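# Three arms cock a snap trap and leave it set

## Task

Cock the snap trap. For reference, the arms' feet sit on the tabletop in the scene frame at roughly (metres; heading in degrees measured counter-clockwise from +x): arm1 at x=-0.06, y=-0.43, z=+0.72, heading +90; arm2 at x=-0.50, y=+0.00, z=+0.72, heading +0; arm3 at x=+0.58, y=+0.00, z=+0.72, heading +180. Swing the hammer across to the opposite side and have the hold-down bar keep it there. Tilt the yellow pedal up until the lip of its catch rests over the end of the bar. The trap must end up flat on the table. Any number of arms may help. Nothing may count as done if only a robot is holding it in place at the end. Finally every gripper opens and every arm moves away from the trap.

## Robot and tools

Robots and cameras. There are three identical i2rt Big YAM arms named arm1, arm2 and arm3. Each has six revolute joints, a two-finger gripper and a wrist camera (arm1_cam_wrist, arm2_cam_wrist, arm3_cam_wrist). Two fixed room cameras, cam_high and cam_low, look at the scene. With joints 1 and 6 at zero and the hand level and pointing forward, the wrist camera rides on top of the hand, looking toward the fingertips. The hand reaches about 1.0 m from the joint-1 axis.

Frames. Everything shares one scene frame with its origin on the floor and +z up. The "hand" point lies midway between the fingertips; its z axis runs along the fingers and the fingers close along its y axis. Hand positions are computed from each foot's true pose, which is never printed.

execute_actions. Argument "actions" is a list holding either zero or one action. The single action is an object keyed by arm name; under each name sits "joints", an object of absolute targets (not offsets) named per joint. Each arm is given separately; include only the arms and joints you want to command. Keys and ranges: joint1_rad -2.879 to 2.879 (rotation about the foot, positive is counter-clockwise seen from above, zero unfolds the arm along the foot's heading); joint2_rad 0 to 3.141 (shoulder; zero has the upper arm lying back roughly level, increasing raises it and then brings it forward); joint3_rad 0 to 3.019 (elbow; zero is fully folded, increasing opens it); joint4_rad -1.692 to 1.57 (hand pitch, positive tilts fingers up); joint5_rad -1.57 to 1.57 (side swing, positive toward the arm's right); joint6_rad -2.094 to 2.094 (roll, positive clockwise viewed from behind the hand); gripper_m 0 to 0.093, the fingertip gap in metres. Joints are in radians. Tolerances for counting a joint as arrived: ±0.045, ±0.14, ±0.09, ±0.055, ±0.03, ±0.035 rad and ±0.003 m. Grip force is about 50 to 62 N per pad, lower on some grippers. All motions in the action start at once and may finish at different moments; joints move at unequal speeds, so the hand can sweep a wide arc between postures. An omitted joint or arm may still be driving toward an earlier target. An unknown key or out-of-range number rejects the whole call and nothing moves. Optional "cameras" lists which images to return (names above, or "all"); omitted, null or ["all"] gives every camera, [] gives none. An empty actions list just reports state and images. Example action: {"arm1": {"joints": {"gripper_m": 0.05}}, "arm2": {"joints": {"joint1_rad": 0.3}}}.

wait: "seconds" from 0 to 10; commands nothing new, then reports like an empty action. zoom_image: "camera" plus "region" [x0, y0, x1, y1] in pixels of that camera's latest full image, origin at top-left, at most 504 by 504. read_manual: optional "section", only "licences", gives licence text and moves nothing. finished_scene: "scene" is the integer of the scene being closed; it is final and the reply says whether the goal was met. If one call reports a stop, later motion, wait and finish calls in that same reply are skipped.

Reading results. Each result gives every robot's state, joint_positions, joint torques, and images in the order named on the "pictures" line. joint_status tells how each commanded motion ended: "off_target" means it settled short and may still be pushing; after "contact_stop" or "time_out" the joint holds where it stopped, though a timed-out joint may keep a target within 0.375, 0.375, 0.113, 0.225, 0.075, 0.3 rad (joints 1 to 6) of its position and resume moving if freed. "joint command not followed", often with a "cause:" line, means a self- and inter-arm collision check blocked that arm's joint targets (its gripper target still runs); such joints show "not_followed" and may be retried on later actions. on_its_own lists uncommanded behaviour; "held at" is the held target, not the actual position. To relieve a pushing joint, command its reported position. Very small target changes may not move a joint, and a joint carrying a load sags. Torque values are total drive output with per-arm offset, scale and noise, nonzero even in free air, so treat them as rough.

Cautions. The arms do not halt on contact; they keep pushing, possibly hard. A hard squeeze between two robots fails everything; a hard hit may too. The collision check can be late and ignores fingers, gripper housings and wrist cameras, and no state line reports robot-robot contact. Object contact does not count as robot contact. Sustained pushing heats motors: a MOTOR HOT warning appears at 85 °C; at 100 °C that arm's motors and gripper go limp until cooled (OVER-TEMPERATURE FAULT, with "limit_stop_at_motor_heat" on unfinished keys; resend those targets). Some heat persists into later scenes. The robots keep holding the last command while you compose a reply, and arms do not wait for one another. Do not knock the trap or anything else out of the work area, avoid drops, slips, slams and hard shoves, and keep the trap flat. Faster robot motion is better.

Each tool is called after "Emit:" by a JSON object that holds its "fn" and its "kwargs", one argument or row to a line.

## Session

Emit:
{"fn": "execute_actions", "kwargs": {
  "actions": []
}}

Scene clock: 0.00 s.
Joint torques (N m, as the arm reports them, + toward a larger angle): no reading
arm1.joint_positions: joint1_rad=+0.008 joint2_rad=+0.443 joint3_rad=+1.464 joint4_rad=-1.547 joint5_rad=-0.010 joint6_rad=-0.011 gripper_m=+0.094
arm1.joint_status: not commanded
arm1.hand: x=-0.0678 y=-0.3106 z=+1.3028 quat_wxyz=(-0.347, +0.629, -0.595, -0.360) (m; scene frame)
arm2.joint_positions: joint1_rad=-0.010 joint2_rad=+0.454 joint3_rad=+1.457 joint4_rad=-1.541 joint5_rad=-0.003 joint6_rad=-0.015 gripper_m=+0.095
arm2.joint_status: not commanded
arm2.hand: x=-0.3756 y=+0.0065 z=+1.3438 quat_wxyz=(-0.496, +0.015, -0.868, +0.003) (m; scene frame)
arm3.joint_positions: joint1_rad=+0.002 joint2_rad=+0.437 joint3_rad=+1.473 joint4_rad=-1.547 joint5_rad=-0.012 joint6_rad=-0.001 gripper_m=+0.094
arm3.joint_status: not commanded
arm3.hand: x=+0.4572 y=+0.0097 z=+1.3579 quat_wxyz=(-0.002, +0.866, -0.019, -0.500) (m; scene frame)
pictures: arm1_cam_wrist, arm2_cam_wrist, arm3_cam_wrist, cam_high, cam_low
Images, in order (width x height): arm1_cam_wrist 504x504, arm2_cam_wrist 504x504, arm3_cam_wrist 504x504, cam_high 504x504, cam_low 504x504.

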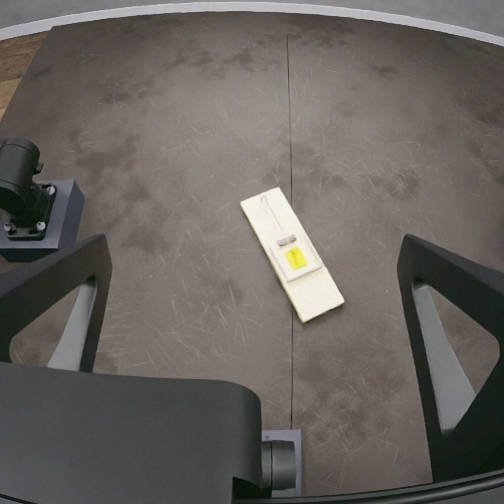

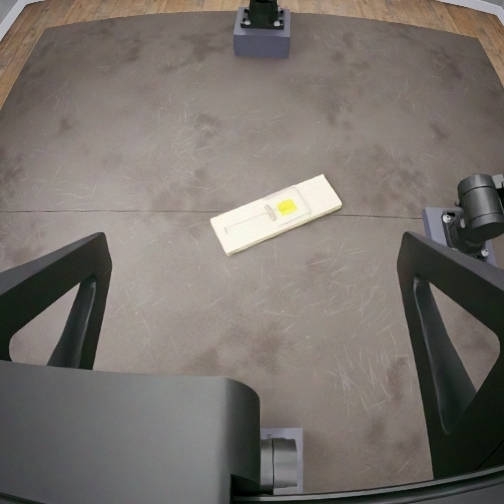

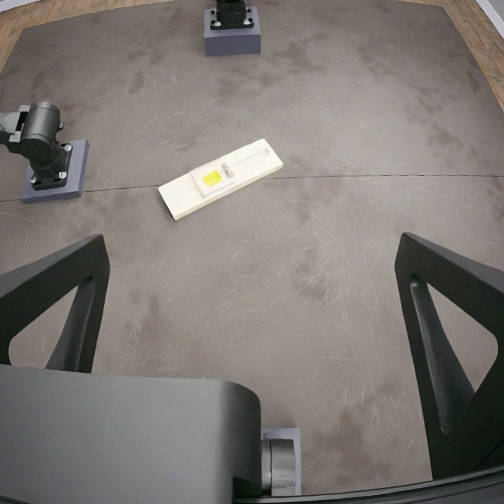

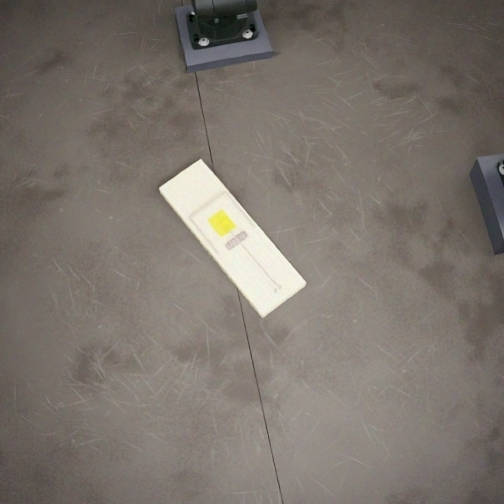

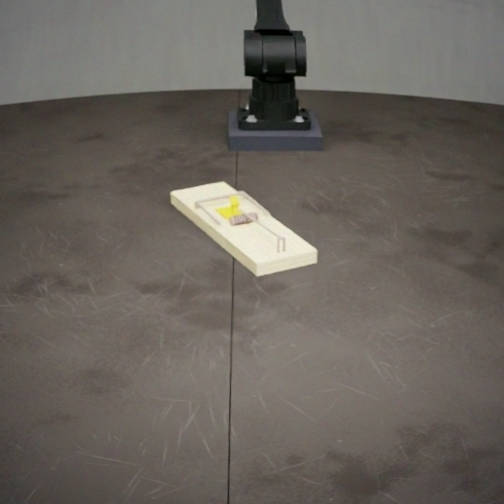

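Emit:
{"fn": "zoom_image", "kwargs": {
  "camera": "cam_low",
  "region": [160, 160, 330, 290]
}}

Emit:
{"fn": "zoom_image", "kwargs": {
  "camera": "cam_high",
  "region": [150, 150, 320, 320]
}}

Region (160, 160, 330, 290) of cam_low's 504x504 image, scaled by 2.965, with more detail than that image has; it fills the top 385 rows of this view, and the rest is white.

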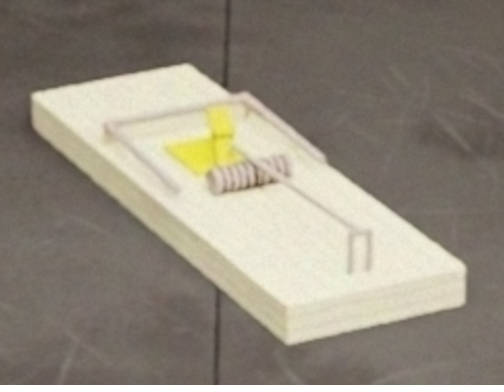

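Region (150, 150, 320, 320) of cam_high's 504x504 image, scaled by 2.965, with more detail than that image has.

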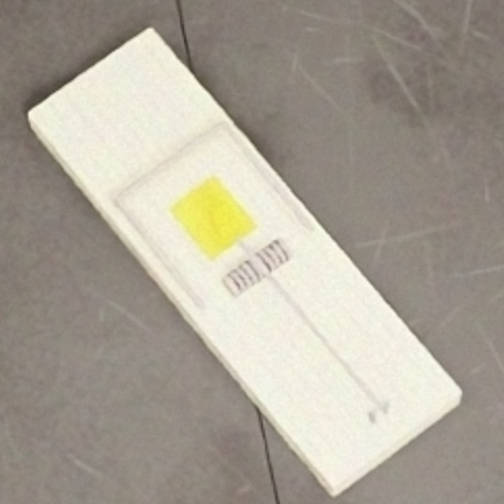

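Emit:
{"fn": "execute_actions", "kwargs": {
  "actions": [
    {"arm1":{"joints":{"joint1_rad":-0.15,"joint2_rad":1.389,"joint3_rad":0.968,"joint4_rad":-1.15,"joint6_rad":0}}}
  ],
  "cameras": ["arm1_cam_wrist","cam_high","cam_low"]
}}

Scene clock: 2.00 s.
Joint torques (N m, as the arm reports them, + toward a larger angle): arm1=[ -1.58 -10.08   9.66   0.76  -0.02   0.15] | arm2=[0.49 4.9  7.5  2.62 0.03 0.04] | arm3=[-2.1   2.99  6.8   2.24  0.05  0.02]
arm1.joint_positions: joint1_rad=-0.140 joint2_rad=+1.380 joint3_rad=+0.949 joint4_rad=-1.163 joint5_rad=-0.010 joint6_rad=-0.008 gripper_m=+0.094
arm1.joint_status: all done
arm1.hand: x=-0.0219 y=-0.0743 z=+0.8570 quat_wxyz=(+0.010, +0.670, -0.743, +0.004) (m; scene frame)
arm2.joint_positions: joint1_rad=-0.010 joint2_rad=+0.454 joint3_rad=+1.457 joint4_rad=-1.541 joint5_rad=-0.003 joint6_rad=-0.015 gripper_m=+0.095
arm2.joint_status: not commanded
arm2.hand: x=-0.3756 y=+0.0065 z=+1.3438 quat_wxyz=(-0.496, +0.015, -0.868, +0.003) (m; scene frame)
arm3.joint_positions: joint1_rad=+0.002 joint2_rad=+0.437 joint3_rad=+1.473 joint4_rad=-1.547 joint5_rad=-0.012 joint6_rad=-0.001 gripper_m=+0.094
arm3.joint_status: not commanded
arm3.hand: x=+0.4572 y=+0.0097 z=+1.3579 quat_wxyz=(-0.002, +0.866, -0.019, -0.500) (m; scene frame)
pictures: arm1_cam_wrist, cam_high, cam_low
Images, in order (width x height): arm1_cam_wrist 504x504, cam_high 504x504, cam_low 504x504.

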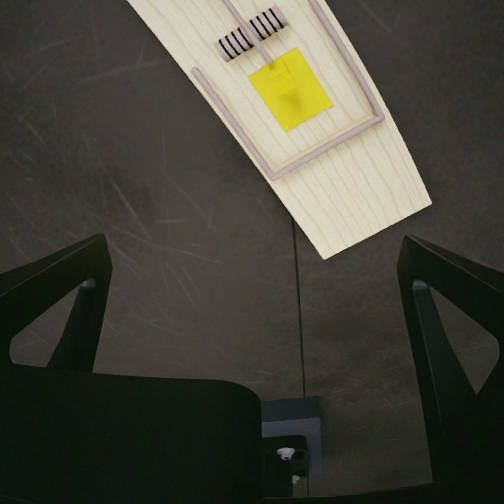

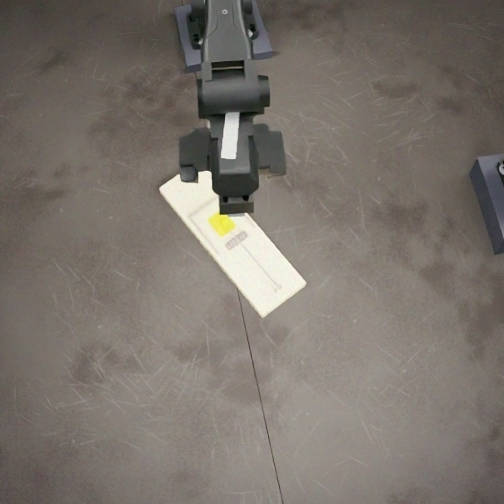

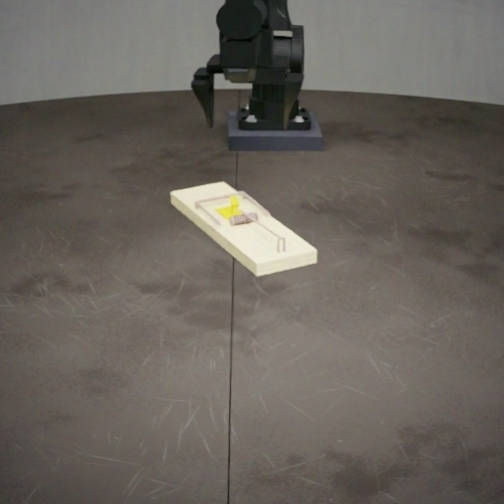

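Emit:
{"fn": "execute_actions", "kwargs": {
  "actions": [
    {"arm1":{"joints":{"joint1_rad":-0.11,"joint2_rad":1.627,"joint3_rad":1.075,"joint4_rad":-0.99,"joint6_rad":-0.55,"gripper_m":0.04}}}
  ],
  "cameras": ["arm1_cam_wrist","cam_high","cam_low"]
}}

Scene clock: 3.87 s.
Joint torques (N m, as the arm reports them, + toward a larger angle): arm1=[  0.95 -14.34   9.11   0.8   -0.07  -0.04] | arm2=[0.49 5.08 7.49 2.58 0.01 0.02] | arm3=[-2.1   2.99  6.79  2.24  0.05  0.02]
arm1.joint_positions: joint1_rad=-0.123 joint2_rad=+1.633 joint3_rad=+1.051 joint4_rad=-1.002 joint5_rad=-0.010 joint6_rad=-0.541 gripper_m=+0.040
arm1.joint_status: all done
arm1.hand: x=-0.0211 y=-0.0027 z=+0.7960 quat_wxyz=(+0.006, +0.846, -0.533, -0.001) (m; scene frame)
arm2.joint_positions: joint1_rad=-0.010 joint2_rad=+0.454 joint3_rad=+1.457 joint4_rad=-1.541 joint5_rad=-0.003 joint6_rad=-0.015 gripper_m=+0.095
arm2.joint_status: not commanded
arm2.hand: x=-0.3756 y=+0.0065 z=+1.3438 quat_wxyz=(-0.496, +0.015, -0.868, +0.003) (m; scene frame)
arm3.joint_positions: joint1_rad=+0.002 joint2_rad=+0.437 joint3_rad=+1.473 joint4_rad=-1.547 joint5_rad=-0.012 joint6_rad=-0.001 gripper_m=+0.094
arm3.joint_status: not commanded
arm3.hand: x=+0.4572 y=+0.0097 z=+1.3579 quat_wxyz=(-0.002, +0.866, -0.019, -0.500) (m; scene frame)
pictures: arm1_cam_wrist, cam_high, cam_low
Images, in order (width x height): arm1_cam_wrist 504x504, cam_high 504x504, cam_low 504x504.

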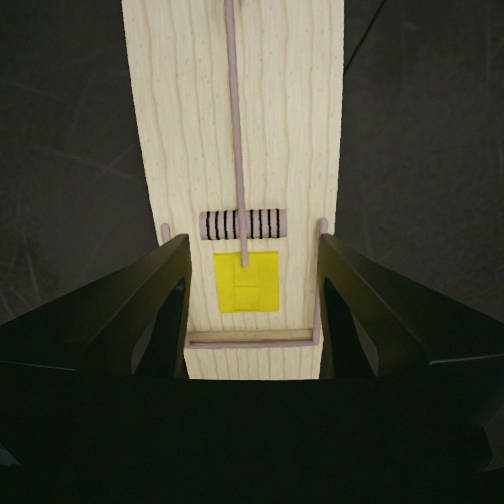

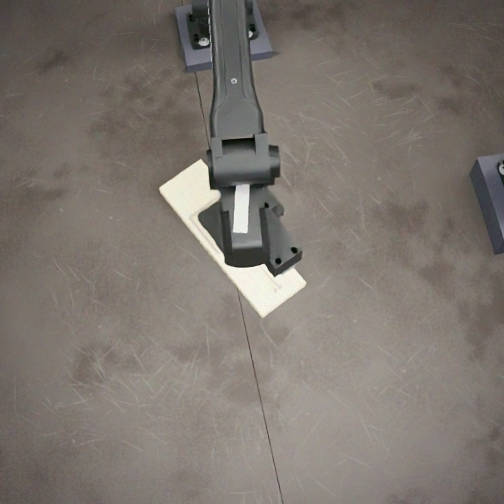

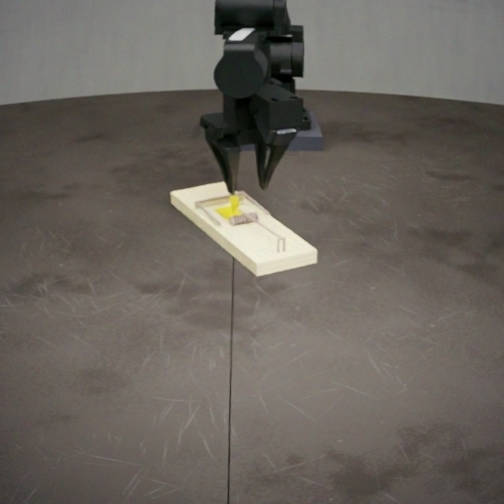

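Emit:
{"fn": "execute_actions", "kwargs": {
  "actions": [
    {"arm1":{"joints":{"joint1_rad":-0.098,"joint2_rad":1.684,"joint3_rad":1.025,"joint4_rad":-0.88,"gripper_m":0.03}}}
  ],
  "cameras": ["arm1_cam_wrist","cam_low"]
}}

Emit:
{"fn": "zoom_image", "kwargs": {
  "camera": "cam_low",
  "region": [160, 140, 330, 290]
}}

Scene clock: 4.90 s.
Joint torques (N m, as the arm reports them, + toward a larger angle): arm1=[  0.31 -13.72   7.13   1.1   -0.05  -0.04] | arm2=[0.43 5.1  7.45 2.58 0.05 0.06] | arm3=[-2.1   3.01  6.79  2.25  0.06  0.02]
arm1.joint_positions: joint1_rad=-0.111 joint2_rad=+1.675 joint3_rad=+1.025 joint4_rad=-0.895 joint5_rad=-0.010 joint6_rad=-0.542 gripper_m=+0.030
arm1.joint_status: all done
arm1.hand: x=-0.0251 y=+0.0080 z=+0.7707 quat_wxyz=(-0.012, +0.849, -0.528, -0.010) (m; scene frame)
arm2.joint_positions: joint1_rad=-0.010 joint2_rad=+0.454 joint3_rad=+1.457 joint4_rad=-1.541 joint5_rad=-0.003 joint6_rad=-0.015 gripper_m=+0.095
arm2.joint_status: not commanded
arm2.hand: x=-0.3756 y=+0.0065 z=+1.3438 quat_wxyz=(-0.496, +0.015, -0.868, +0.003) (m; scene frame)
arm3.joint_positions: joint1_rad=+0.002 joint2_rad=+0.437 joint3_rad=+1.473 joint4_rad=-1.547 joint5_rad=-0.012 joint6_rad=-0.001 gripper_m=+0.094
arm3.joint_status: not commanded
arm3.hand: x=+0.4572 y=+0.0097 z=+1.3579 quat_wxyz=(-0.002, +0.866, -0.019, -0.500) (m; scene frame)
pictures: arm1_cam_wrist, cam_low
Images, in order (width x height): arm1_cam_wrist 504x504, cam_low 504x504.

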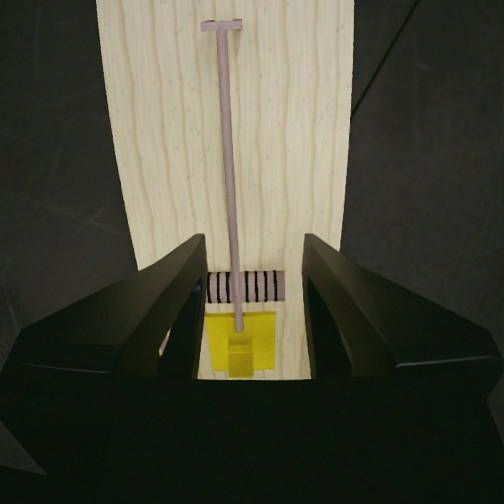

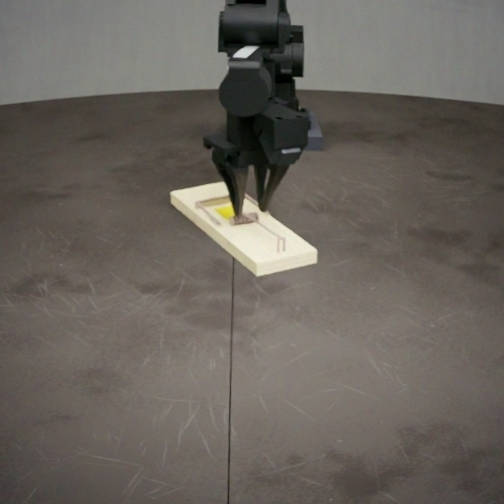

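Region (160, 140, 330, 290) of cam_low's 504x504 image, scaled by 2.965, with more detail than that image has; it fills the top 445 rows of this view, and the rest is white.

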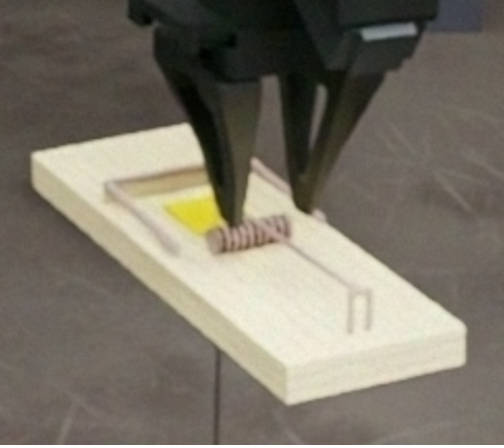

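Emit:
{"fn": "execute_actions", "kwargs": {
  "actions": [
    {"arm1":{"joints":{"joint1_rad":-0.085,"joint2_rad":1.704,"joint3_rad":1.0}}}
  ],
  "cameras": ["arm1_cam_wrist","cam_low"]
}}

Emit:
{"fn": "zoom_image", "kwargs": {
  "camera": "cam_low",
  "region": [160, 140, 330, 290]
}}

Scene clock: 5.63 s.
Joint torques (N m, as the arm reports them, + toward a larger angle): arm1=[ -0.59 -12.83   6.59   0.95  -0.05  -0.06] | arm2=[0.63 5.01 7.52 2.56 0.04 0.03] | arm3=[-2.1   2.99  6.8   2.24  0.05  0.01]
arm1.joint_positions: joint1_rad=-0.098 joint2_rad=+1.689 joint3_rad=+1.001 joint4_rad=-0.892 joint5_rad=-0.010 joint6_rad=-0.542 gripper_m=+0.030
arm1.joint_status: all done
arm1.hand: x=-0.0317 y=-0.0042 z=+0.7576 quat_wxyz=(+0.004, +0.853, -0.522, -0.001) (m; scene frame)
arm2.joint_positions: joint1_rad=-0.010 joint2_rad=+0.454 joint3_rad=+1.457 joint4_rad=-1.541 joint5_rad=-0.003 joint6_rad=-0.015 gripper_m=+0.095
arm2.joint_status: not commanded
arm2.hand: x=-0.3756 y=+0.0065 z=+1.3438 quat_wxyz=(-0.496, +0.015, -0.868, +0.003) (m; scene frame)
arm3.joint_positions: joint1_rad=+0.002 joint2_rad=+0.437 joint3_rad=+1.473 joint4_rad=-1.547 joint5_rad=-0.012 joint6_rad=-0.001 gripper_m=+0.094
arm3.joint_status: not commanded
arm3.hand: x=+0.4572 y=+0.0097 z=+1.3579 quat_wxyz=(-0.002, +0.866, -0.019, -0.500) (m; scene frame)
pictures: arm1_cam_wrist, cam_low
Images, in order (width x height): arm1_cam_wrist 504x504, cam_low 504x504.

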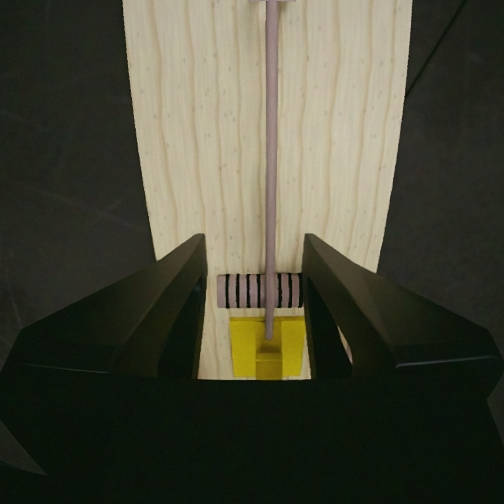

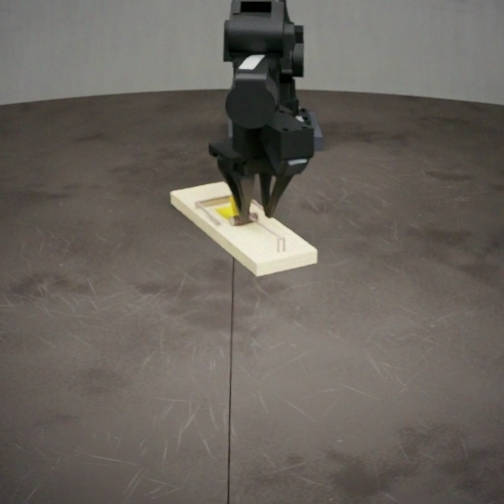

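Region (160, 140, 330, 290) of cam_low's 504x504 image, scaled by 2.965, with more detail than that image has; it fills the top 445 rows of this view, and the rest is white.

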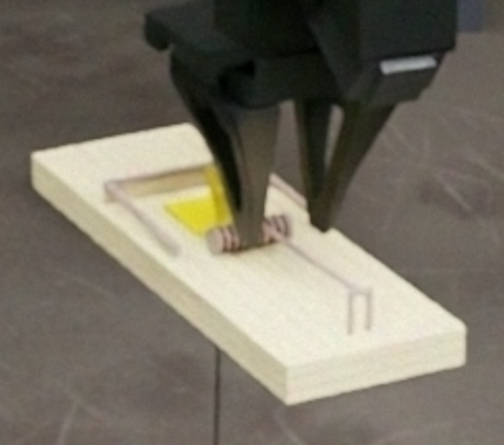

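Emit:
{"fn": "execute_actions", "kwargs": {
  "actions": [
    {"arm1":{"joints":{"joint2_rad":1.715,"joint4_rad":-0.835}},"arm3":{"joints":{"joint1_rad":0.28,"joint2_rad":1.82,"joint3_rad":0.86,"joint4_rad":0.08,"gripper_m":0.0}}}
  ]
}}

Scene clock: 7.70 s.
Joint torques (N m, as the arm reports them, + toward a larger angle): arm1=[  0.11 -12.35   6.63   0.98  -0.02  -0.01] | arm2=[0.57 4.99 7.43 2.55 0.03 0.05] | arm3=[ -1.13 -14.26   5.34   2.58   0.05   0.01]
arm1.joint_positions: joint1_rad=-0.098 joint2_rad=+1.696 joint3_rad=+1.001 joint4_rad=-0.850 joint5_rad=-0.010 joint6_rad=-0.542 gripper_m=+0.030
arm1.joint_status: all done
arm1.hand: x=-0.0311 y=+0.0054 z=+0.7546 quat_wxyz=(-0.011, +0.853, -0.522, -0.009) (m; scene frame)
arm2.joint_positions: joint1_rad=-0.010 joint2_rad=+0.454 joint3_rad=+1.457 joint4_rad=-1.541 joint5_rad=-0.003 joint6_rad=-0.015 gripper_m=+0.095
arm2.joint_status: not commanded
arm2.hand: x=-0.3756 y=+0.0065 z=+1.3438 quat_wxyz=(-0.496, +0.015, -0.868, +0.003) (m; scene frame)
arm3.joint_positions: joint1_rad=+0.273 joint2_rad=+1.810 joint3_rad=+0.864 joint4_rad=+0.057 joint5_rad=-0.012 joint6_rad=-0.001 gripper_m=+0.001
arm3.joint_status: all done
arm3.hand: x=+0.0386 y=-0.1254 z=+0.7756 quat_wxyz=(+0.049, +0.938, +0.106, -0.327) (m; scene frame)
pictures: arm1_cam_wrist, arm2_cam_wrist, arm3_cam_wrist, cam_high, cam_low
Images, in order (width x height): arm1_cam_wrist 504x504, arm2_cam_wrist 504x504, arm3_cam_wrist 504x504, cam_high 504x504, cam_low 504x504.

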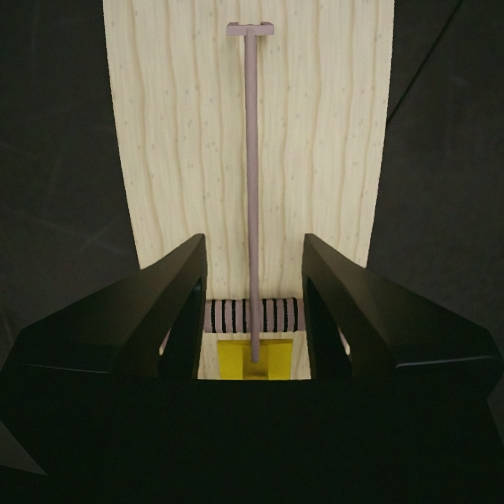

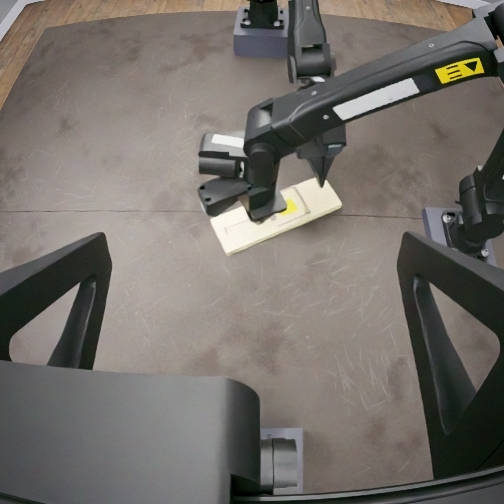

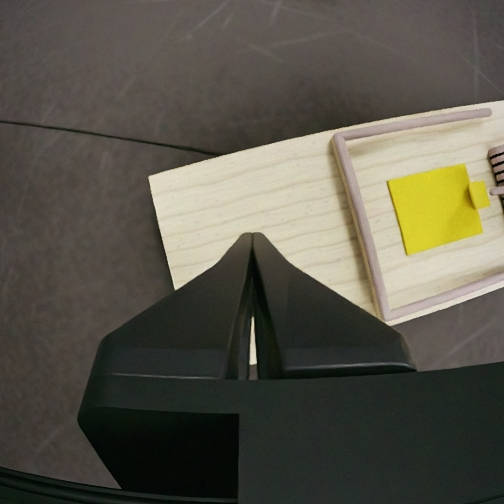

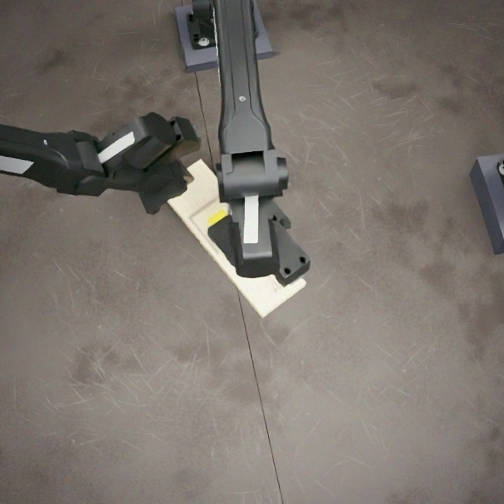

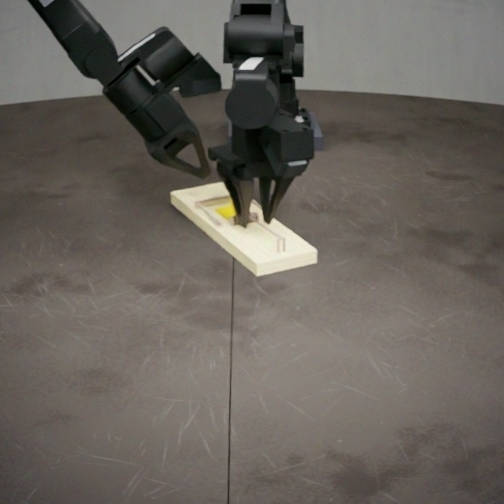

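Emit:
{"fn": "execute_actions", "kwargs": {
  "actions": [
    {"arm1":{"joints":{"gripper_m":0.0}},"arm3":{"joints":{"joint1_rad":0.30,"joint2_rad":1.9}}}
  ],
  "cameras": ["arm1_cam_wrist","cam_low"]
}}

Emit:
{"fn": "zoom_image", "kwargs": {
  "camera": "cam_low",
  "region": [160, 140, 330, 290]
}}

Scene clock: 8.57 s.
Joint torques (N m, as the arm reports them, + toward a larger angle): arm1=[  0.63 -12.93   6.85   0.98  -0.09  -0.01] | arm2=[0.21 5.06 7.51 2.55 0.03 0.03] | arm3=[ -0.9  -12.53   5.03   1.79   0.02   0.02]
arm1.joint_positions: joint1_rad=-0.098 joint2_rad=+1.697 joint3_rad=+1.001 joint4_rad=-0.849 joint5_rad=-0.010 joint6_rad=-0.544 gripper_m=+0.001
arm1.joint_status: all done
arm1.hand: x=-0.0311 y=+0.0055 z=+0.7545 quat_wxyz=(-0.011, +0.853, -0.521, -0.009) (m; scene frame)
arm2.joint_positions: joint1_rad=-0.010 joint2_rad=+0.454 joint3_rad=+1.457 joint4_rad=-1.541 joint5_rad=-0.003 joint6_rad=-0.015 gripper_m=+0.095
arm2.joint_status: not commanded
arm2.hand: x=-0.3756 y=+0.0065 z=+1.3438 quat_wxyz=(-0.496, +0.015, -0.868, +0.003) (m; scene frame)
arm3.joint_positions: joint1_rad=+0.291 joint2_rad=+1.861 joint3_rad=+0.865 joint4_rad=+0.076 joint5_rad=-0.011 joint6_rad=-0.001 gripper_m=+0.000
arm3.joint_status: all done
arm3.hand: x=+0.0452 y=-0.1342 z=+0.7517 quat_wxyz=(+0.049, +0.942, +0.115, -0.312) (m; scene frame)
pictures: arm1_cam_wrist, cam_low
Images, in order (width x height): arm1_cam_wrist 504x504, cam_low 504x504.

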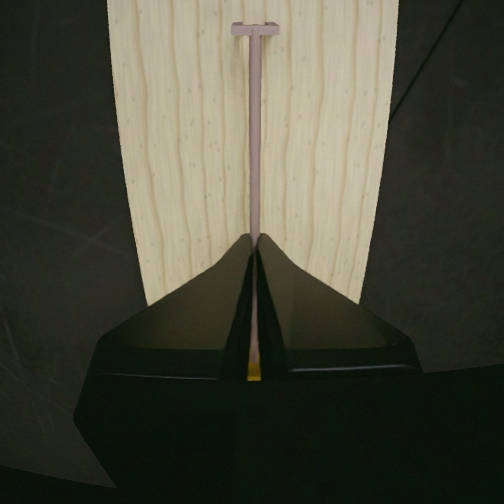

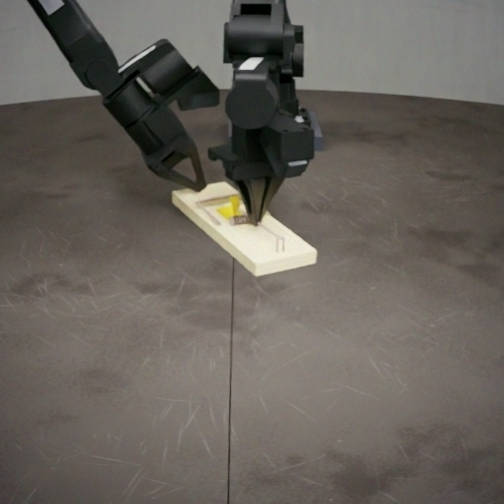

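Region (160, 140, 330, 290) of cam_low's 504x504 image, scaled by 2.965, with more detail than that image has; it fills the top 445 rows of this view, and the rest is white.

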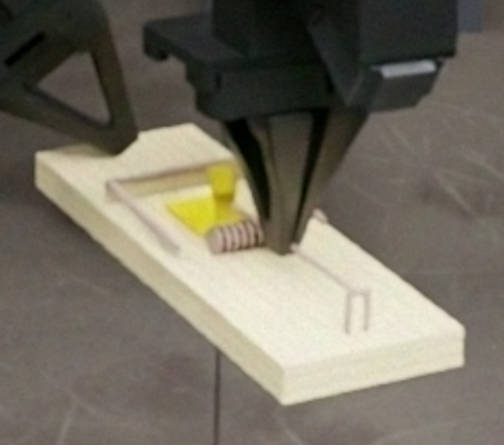

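Emit:
{"fn": "execute_actions", "kwargs": {
  "actions": [
    {"arm1":{"joints":{"joint1_rad":-0.065,"joint2_rad":1.645,"joint3_rad":1.11,"joint4_rad":-0.975,"joint6_rad":-0.52}},"arm3":{"joints":{"joint2_rad":1.92}}}
  ],
  "cameras": ["arm1_cam_wrist","cam_low"]
}}

Emit:
{"fn": "zoom_image", "kwargs": {
  "camera": "cam_low",
  "region": [160, 140, 330, 290]
}}

Scene clock: 9.57 s.
Joint torques (N m, as the arm reports them, + toward a larger angle): arm1=[  0.67 -15.7   10.96   0.04  -0.24   0.13] | arm2=[0.43 4.77 7.48 2.51 0.05 0.05] | arm3=[ -0.94 -11.03   4.97   1.5   -0.02   0.02]
arm1.joint_positions: joint1_rad=-0.083 joint2_rad=+1.659 joint3_rad=+1.056 joint4_rad=-0.968 joint5_rad=-0.004 joint6_rad=-0.534 gripper_m=+0.001
arm1.joint_status: all done
arm1.hand: x=-0.0368 y=+0.0068 z=+0.7865 quat_wxyz=(-0.001, +0.855, -0.519, -0.001) (m; scene frame)
arm2.joint_positions: joint1_rad=-0.010 joint2_rad=+0.454 joint3_rad=+1.457 joint4_rad=-1.541 joint5_rad=-0.003 joint6_rad=-0.015 gripper_m=+0.095
arm2.joint_status: not commanded
arm2.hand: x=-0.3756 y=+0.0065 z=+1.3438 quat_wxyz=(-0.496, +0.015, -0.868, +0.003) (m; scene frame)
arm3.joint_positions: joint1_rad=+0.291 joint2_rad=+1.863 joint3_rad=+0.865 joint4_rad=+0.083 joint5_rad=-0.010 joint6_rad=-0.001 gripper_m=+0.000
arm3.joint_status: all done
arm3.hand: x=+0.0442 y=-0.1343 z=+0.7517 quat_wxyz=(+0.049, +0.941, +0.114, -0.314) (m; scene frame)
pictures: arm1_cam_wrist, cam_low
Images, in order (width x height): arm1_cam_wrist 504x504, cam_low 504x504.

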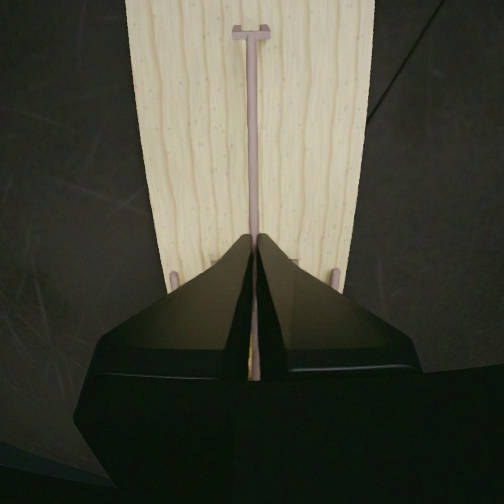

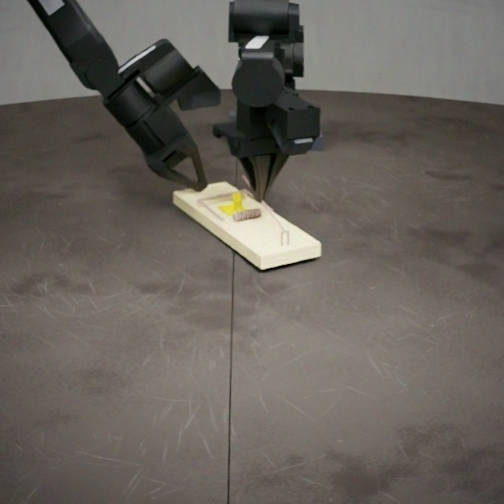

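Region (160, 140, 330, 290) of cam_low's 504x504 image, scaled by 2.965, with more detail than that image has; it fills the top 445 rows of this view, and the rest is white.

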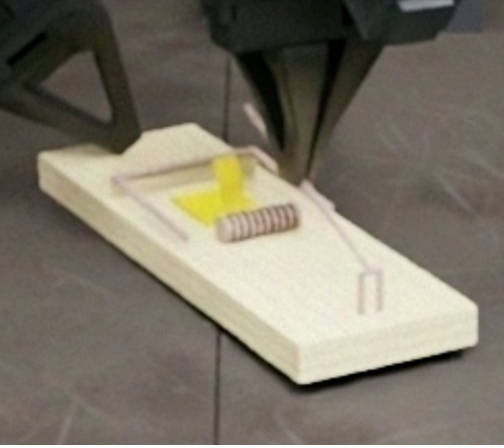

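Emit:
{"fn": "execute_actions", "kwargs": {
  "actions": [
    {"arm1":{"joints":{"gripper_m":0.002}}}
  ],
  "cameras": ["cam_low"]
}}

Emit:
{"fn": "zoom_image", "kwargs": {
  "camera": "cam_low",
  "region": [160, 140, 330, 290]
}}

Scene clock: 10.17 s.
Joint torques (N m, as the arm reports them, + toward a larger angle): arm1=[  1.05 -15.96  10.7    0.11  -0.18   0.11] | arm2=[0.47 4.89 7.51 2.54 0.04 0.04] | arm3=[ -0.95 -11.1    4.95   1.49  -0.03   0.02]
arm1.joint_positions: joint1_rad=-0.080 joint2_rad=+1.659 joint3_rad=+1.064 joint4_rad=-0.968 joint5_rad=-0.007 joint6_rad=-0.533 gripper_m=+0.002
arm1.joint_status: all done
arm1.hand: x=-0.0385 y=+0.0106 z=+0.7890 quat_wxyz=(-0.004, +0.855, -0.518, -0.004) (m; scene frame)
arm2.joint_positions: joint1_rad=-0.010 joint2_rad=+0.454 joint3_rad=+1.457 joint4_rad=-1.541 joint5_rad=-0.003 joint6_rad=-0.015 gripper_m=+0.095
arm2.joint_status: not commanded
arm2.hand: x=-0.3756 y=+0.0065 z=+1.3438 quat_wxyz=(-0.496, +0.015, -0.868, +0.003) (m; scene frame)
arm3.joint_positions: joint1_rad=+0.291 joint2_rad=+1.863 joint3_rad=+0.865 joint4_rad=+0.083 joint5_rad=-0.010 joint6_rad=-0.001 gripper_m=+0.000
arm3.joint_status: not commanded
arm3.hand: x=+0.0443 y=-0.1342 z=+0.7513 quat_wxyz=(+0.049, +0.941, +0.114, -0.314) (m; scene frame)
pictures: cam_low
Images, in order (width x height): cam_low 504x504.

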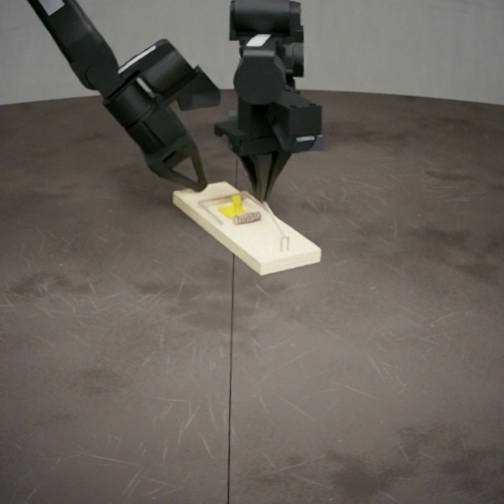

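Region (160, 140, 330, 290) of cam_low's 504x504 image, scaled by 2.965, with more detail than that image has; it fills the top 445 rows of this view, and the rest is white.

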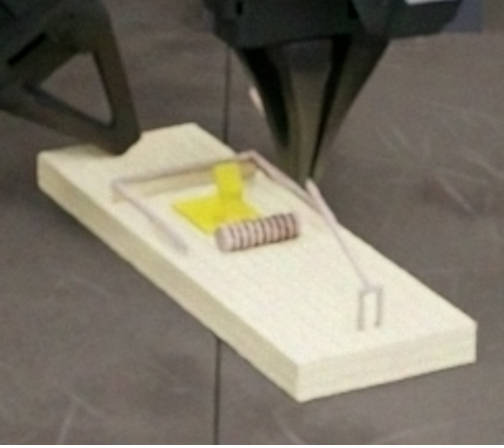

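Emit:
{"fn": "execute_actions", "kwargs": {
  "actions": [
    {"arm1":{"joints":{"joint1_rad":-0.033,"joint2_rad":1.675,"joint3_rad":1.195,"joint4_rad":-1.055,"joint6_rad":-0.51}}}
  ],
  "cameras": ["cam_low"]
}}

Emit:
{"fn": "zoom_image", "kwargs": {
  "camera": "cam_low",
  "region": [160, 120, 350, 290]
}}

Scene clock: 11.07 s.
Joint torques (N m, as the arm reports them, + toward a larger angle): arm1=[  0.99 -13.55  11.05  -0.07  -0.18   0.11] | arm2=[0.55 4.77 7.49 2.56 0.06 0.02] | arm3=[ -0.92 -11.08   4.95   1.52  -0.07   0.02]
arm1.joint_positions: joint1_rad=-0.047 joint2_rad=+1.663 joint3_rad=+1.150 joint4_rad=-1.046 joint5_rad=-0.006 joint6_rad=-0.524 gripper_m=+0.002
arm1.joint_status: all done
arm1.hand: x=-0.0525 y=+0.0297 z=+0.8151 quat_wxyz=(-0.005, +0.861, -0.508, -0.004) (m; scene frame)
arm2.joint_positions: joint1_rad=-0.010 joint2_rad=+0.454 joint3_rad=+1.457 joint4_rad=-1.541 joint5_rad=-0.003 joint6_rad=-0.015 gripper_m=+0.095
arm2.joint_status: not commanded
arm2.hand: x=-0.3756 y=+0.0065 z=+1.3438 quat_wxyz=(-0.496, +0.015, -0.868, +0.003) (m; scene frame)
arm3.joint_positions: joint1_rad=+0.291 joint2_rad=+1.863 joint3_rad=+0.865 joint4_rad=+0.083 joint5_rad=-0.009 joint6_rad=-0.001 gripper_m=+0.000
arm3.joint_status: not commanded
arm3.hand: x=+0.0443 y=-0.1341 z=+0.7513 quat_wxyz=(+0.049, +0.941, +0.114, -0.314) (m; scene frame)
pictures: cam_low
Images, in order (width x height): cam_low 504x504.

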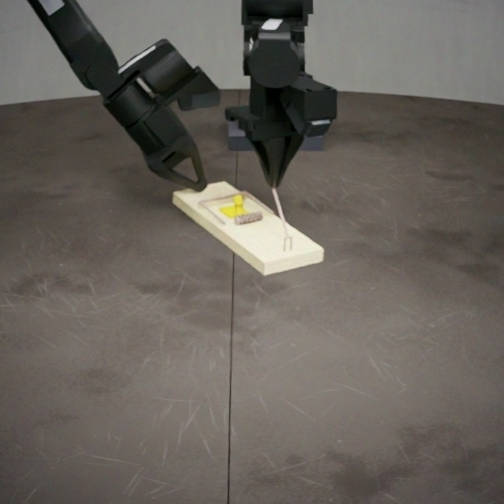

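Region (160, 120, 350, 290) of cam_low's 504x504 image, scaled by 2.653, with more detail than that image has; it fills the top 451 rows of this view, and the rest is white.

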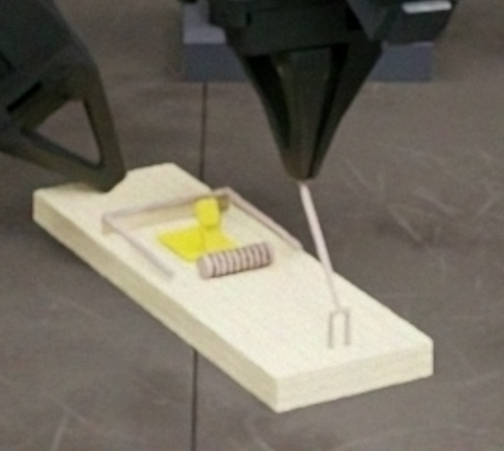

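Emit:
{"fn": "execute_actions", "kwargs": {
  "actions": [
    {"arm1":{"joints":{"joint1_rad":0.02,"joint2_rad":1.78,"joint3_rad":1.35,"joint4_rad":-1.10,"joint6_rad":-0.47}}}
  ],
  "cameras": ["cam_low"]
}}

Emit:
{"fn": "zoom_image", "kwargs": {
  "camera": "cam_low",
  "region": [160, 120, 350, 290]
}}

Scene clock: 12.07 s.
Joint torques (N m, as the arm reports them, + toward a larger angle): arm1=[  1.36 -16.07  10.32   0.44  -0.16   0.07] | arm2=[0.33 4.98 7.48 2.56 0.05 0.04] | arm3=[ -0.94 -11.08   4.95   1.5   -0.09   0.02]
arm1.joint_positions: joint1_rad=+0.013 joint2_rad=+1.761 joint3_rad=+1.318 joint4_rad=-1.107 joint5_rad=-0.008 joint6_rad=-0.479 gripper_m=+0.002
arm1.joint_status: all done
arm1.hand: x=-0.0823 y=+0.0797 z=+0.8275 quat_wxyz=(-0.009, +0.865, -0.501, -0.008) (m; scene frame)
arm2.joint_positions: joint1_rad=-0.010 joint2_rad=+0.454 joint3_rad=+1.457 joint4_rad=-1.541 joint5_rad=-0.003 joint6_rad=-0.015 gripper_m=+0.095
arm2.joint_status: not commanded
arm2.hand: x=-0.3756 y=+0.0065 z=+1.3438 quat_wxyz=(-0.496, +0.015, -0.868, +0.003) (m; scene frame)
arm3.joint_positions: joint1_rad=+0.291 joint2_rad=+1.863 joint3_rad=+0.865 joint4_rad=+0.083 joint5_rad=-0.008 joint6_rad=-0.001 gripper_m=+0.000
arm3.joint_status: not commanded
arm3.hand: x=+0.0443 y=-0.1339 z=+0.7513 quat_wxyz=(+0.048, +0.941, +0.114, -0.314) (m; scene frame)
pictures: cam_low
Images, in order (width x height): cam_low 504x504.

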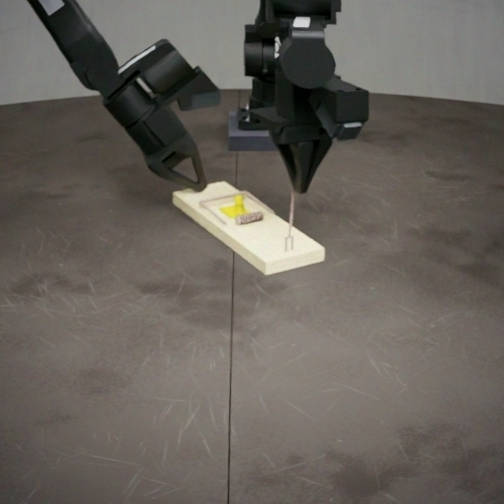

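Region (160, 120, 350, 290) of cam_low's 504x504 image, scaled by 2.653, with more detail than that image has; it fills the top 451 rows of this view, and the rest is white.

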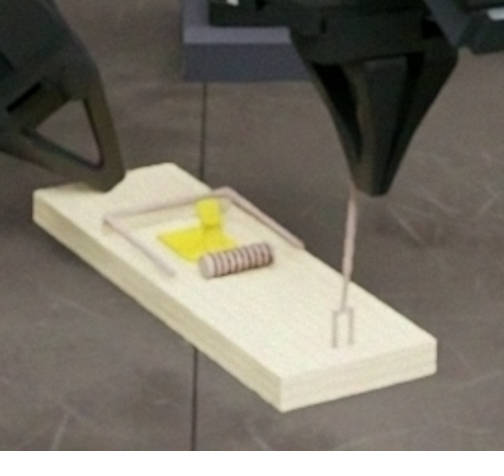

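Emit:
{"fn": "execute_actions", "kwargs": {
  "actions": [
    {"arm1":{"joints":{"joint1_rad":0.065,"joint2_rad":1.91,"joint3_rad":1.46,"joint4_rad":-1.08,"joint6_rad":-0.43}}}
  ],
  "cameras": ["cam_low"]
}}

Emit:
{"fn": "zoom_image", "kwargs": {
  "camera": "cam_low",
  "region": [160, 120, 380, 300]
}}

Scene clock: 13.03 s.
Joint torques (N m, as the arm reports them, + toward a larger angle): arm1=[  0.62 -17.97   9.68   0.51  -0.07   0.09] | arm2=[0.7  5.05 7.44 2.64 0.04 0.03] | arm3=[ -0.94 -11.09   4.94   1.5    0.02   0.02]
arm1.joint_positions: joint1_rad=+0.059 joint2_rad=+1.895 joint3_rad=+1.434 joint4_rad=-1.079 joint5_rad=-0.009 joint6_rad=-0.439 gripper_m=+0.002
arm1.joint_status: all done
arm1.hand: x=-0.1099 y=+0.1238 z=+0.7992 quat_wxyz=(-0.012, +0.867, -0.499, -0.011) (m; scene frame)
arm2.joint_positions: joint1_rad=-0.010 joint2_rad=+0.454 joint3_rad=+1.457 joint4_rad=-1.541 joint5_rad=-0.003 joint6_rad=-0.015 gripper_m=+0.095
arm2.joint_status: not commanded
arm2.hand: x=-0.3756 y=+0.0065 z=+1.3438 quat_wxyz=(-0.496, +0.015, -0.868, +0.003) (m; scene frame)
arm3.joint_positions: joint1_rad=+0.291 joint2_rad=+1.863 joint3_rad=+0.865 joint4_rad=+0.083 joint5_rad=-0.011 joint6_rad=-0.001 gripper_m=+0.000
arm3.joint_status: not commanded
arm3.hand: x=+0.0444 y=-0.1344 z=+0.7513 quat_wxyz=(+0.050, +0.941, +0.115, -0.314) (m; scene frame)
pictures: cam_low
Images, in order (width x height): cam_low 504x504.

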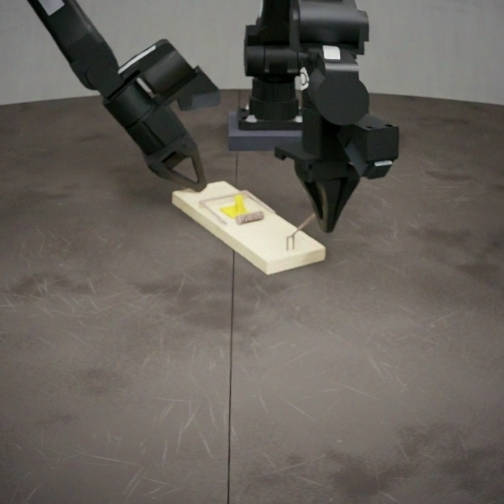

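Region (160, 120, 380, 300) of cam_low's 504x504 image, scaled by 2.291, with more detail than that image has; it fills the top 412 rows of this view, and the rest is white.

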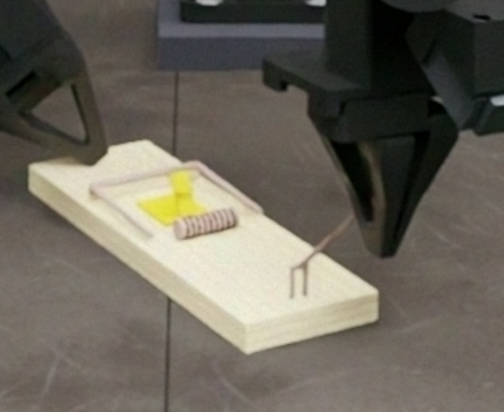

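Emit:
{"fn": "execute_actions", "kwargs": {
  "actions": [
    {"arm1":{"joints":{"joint1_rad":0.075,"joint2_rad":1.98,"joint4_rad":-1.0}}}
  ],
  "cameras": []
}}

Emit:
{"fn": "execute_actions", "kwargs": {
  "actions": [
    {"arm1":{"joints":{"gripper_m":0.03}}}
  ],
  "cameras": []
}}

Emit:
{"fn": "execute_actions", "kwargs": {
  "actions": [
    {"arm1":{"joints":{"joint2_rad":1.75,"joint4_rad":-1.2}}}
  ],
  "cameras": ["cam_low","arm1_cam_wrist"]
}}

Emit:
{"fn": "zoom_image", "kwargs": {
  "camera": "cam_low",
  "region": [160, 140, 380, 320]
}}

Scene clock: 14.33 s.
Joint torques (N m, as the arm reports them, + toward a larger angle): arm1=[  0.56 -17.51   9.51   0.3    0.05   0.01] | arm2=[0.47 4.89 7.53 2.6  0.04 0.03] | arm3=[ -1.17 -11.06   4.95   1.5    0.1    0.01]
arm1.joint_positions: joint1_rad=+0.069 joint2_rad=+1.960 joint3_rad=+1.436 joint4_rad=-0.999 joint5_rad=-0.013 joint6_rad=-0.434 gripper_m=+0.002
arm1.joint_status: all done
arm1.hand: x=-0.1173 y=+0.1381 z=+0.7660 quat_wxyz=(-0.018, +0.868, -0.496, -0.018) (m; scene frame)
arm2.joint_positions: joint1_rad=-0.010 joint2_rad=+0.454 joint3_rad=+1.457 joint4_rad=-1.541 joint5_rad=-0.003 joint6_rad=-0.015 gripper_m=+0.095
arm2.joint_status: not commanded
arm2.hand: x=-0.3756 y=+0.0065 z=+1.3438 quat_wxyz=(-0.496, +0.015, -0.868, +0.003) (m; scene frame)
arm3.joint_positions: joint1_rad=+0.293 joint2_rad=+1.863 joint3_rad=+0.865 joint4_rad=+0.083 joint5_rad=-0.013 joint6_rad=-0.001 gripper_m=+0.000
arm3.joint_status: not commanded
arm3.hand: x=+0.0447 y=-0.1358 z=+0.7513 quat_wxyz=(+0.051, +0.941, +0.116, -0.314) (m; scene frame)
pictures: none
No camera images: the call's "cameras" was empty. Leave "cameras" out to get every camera's image.

Scene clock: 14.87 s.
Joint torques (N m, as the arm reports them, + toward a larger angle): arm1=[ -0.46 -17.88   9.68   0.62   0.03   0.12] | arm2=[0.41 4.78 7.5  2.56 0.04 0.04] | arm3=[ -1.13 -11.1    4.94   1.51   0.1    0.01]
arm1.joint_positions: joint1_rad=+0.069 joint2_rad=+1.960 joint3_rad=+1.436 joint4_rad=-0.999 joint5_rad=-0.012 joint6_rad=-0.434 gripper_m=+0.030
arm1.joint_status: all done
arm1.hand: x=-0.1172 y=+0.1380 z=+0.7656 quat_wxyz=(-0.018, +0.868, -0.496, -0.018) (m; scene frame)
arm2.joint_positions: joint1_rad=-0.010 joint2_rad=+0.454 joint3_rad=+1.457 joint4_rad=-1.541 joint5_rad=-0.003 joint6_rad=-0.015 gripper_m=+0.095
arm2.joint_status: not commanded
arm2.hand: x=-0.3756 y=+0.0065 z=+1.3438 quat_wxyz=(-0.496, +0.015, -0.868, +0.003) (m; scene frame)
arm3.joint_positions: joint1_rad=+0.293 joint2_rad=+1.863 joint3_rad=+0.865 joint4_rad=+0.083 joint5_rad=-0.013 joint6_rad=-0.001 gripper_m=+0.000
arm3.joint_status: not commanded
arm3.hand: x=+0.0447 y=-0.1358 z=+0.7513 quat_wxyz=(+0.051, +0.941, +0.116, -0.314) (m; scene frame)
pictures: none
No camera images: the call's "cameras" was empty. Leave "cameras" out to get every camera's image.

Scene clock: 16.13 s.
Joint torques (N m, as the arm reports them, + toward a larger angle): arm1=[ -0.14 -16.98  10.01  -0.13   0.08   0.08] | arm2=[0.62 4.97 7.5  2.53 0.04 0.03] | arm3=[ -1.11 -11.06   4.95   1.5    0.09   0.02]
arm1.joint_positions: joint1_rad=+0.069 joint2_rad=+1.736 joint3_rad=+1.438 joint4_rad=-1.187 joint5_rad=-0.012 joint6_rad=-0.434 gripper_m=+0.030
arm1.joint_status: all done
arm1.hand: x=-0.1144 y=+0.1042 z=+0.8827 quat_wxyz=(-0.033, +0.867, -0.496, -0.029) (m; scene frame)
arm2.joint_positions: joint1_rad=-0.010 joint2_rad=+0.454 joint3_rad=+1.457 joint4_rad=-1.541 joint5_rad=-0.003 joint6_rad=-0.015 gripper_m=+0.095
arm2.joint_status: not commanded
arm2.hand: x=-0.3756 y=+0.0065 z=+1.3438 quat_wxyz=(-0.496, +0.015, -0.868, +0.003) (m; scene frame)
arm3.joint_positions: joint1_rad=+0.293 joint2_rad=+1.863 joint3_rad=+0.865 joint4_rad=+0.083 joint5_rad=-0.013 joint6_rad=-0.001 gripper_m=+0.000
arm3.joint_status: not commanded
arm3.hand: x=+0.0447 y=-0.1358 z=+0.7513 quat_wxyz=(+0.051, +0.941, +0.116, -0.314) (m; scene frame)
pictures: arm1_cam_wrist, cam_low
Images, in order (width x height): arm1_cam_wrist 504x504, cam_low 504x504.

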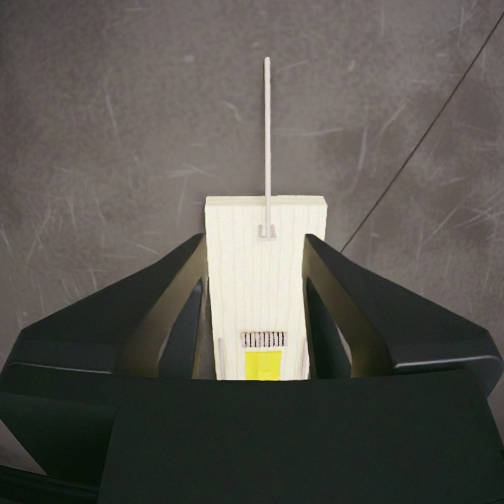

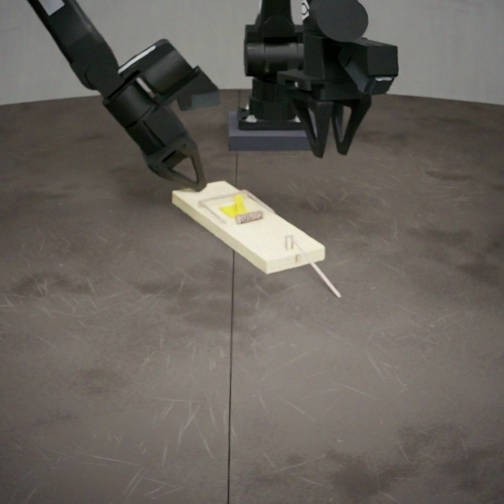

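Region (160, 140, 380, 320) of cam_low's 504x504 image, scaled by 2.291, with more detail than that image has; it fills the top 412 rows of this view, and the rest is white.

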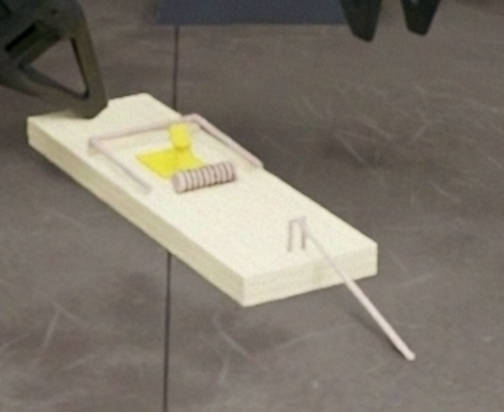

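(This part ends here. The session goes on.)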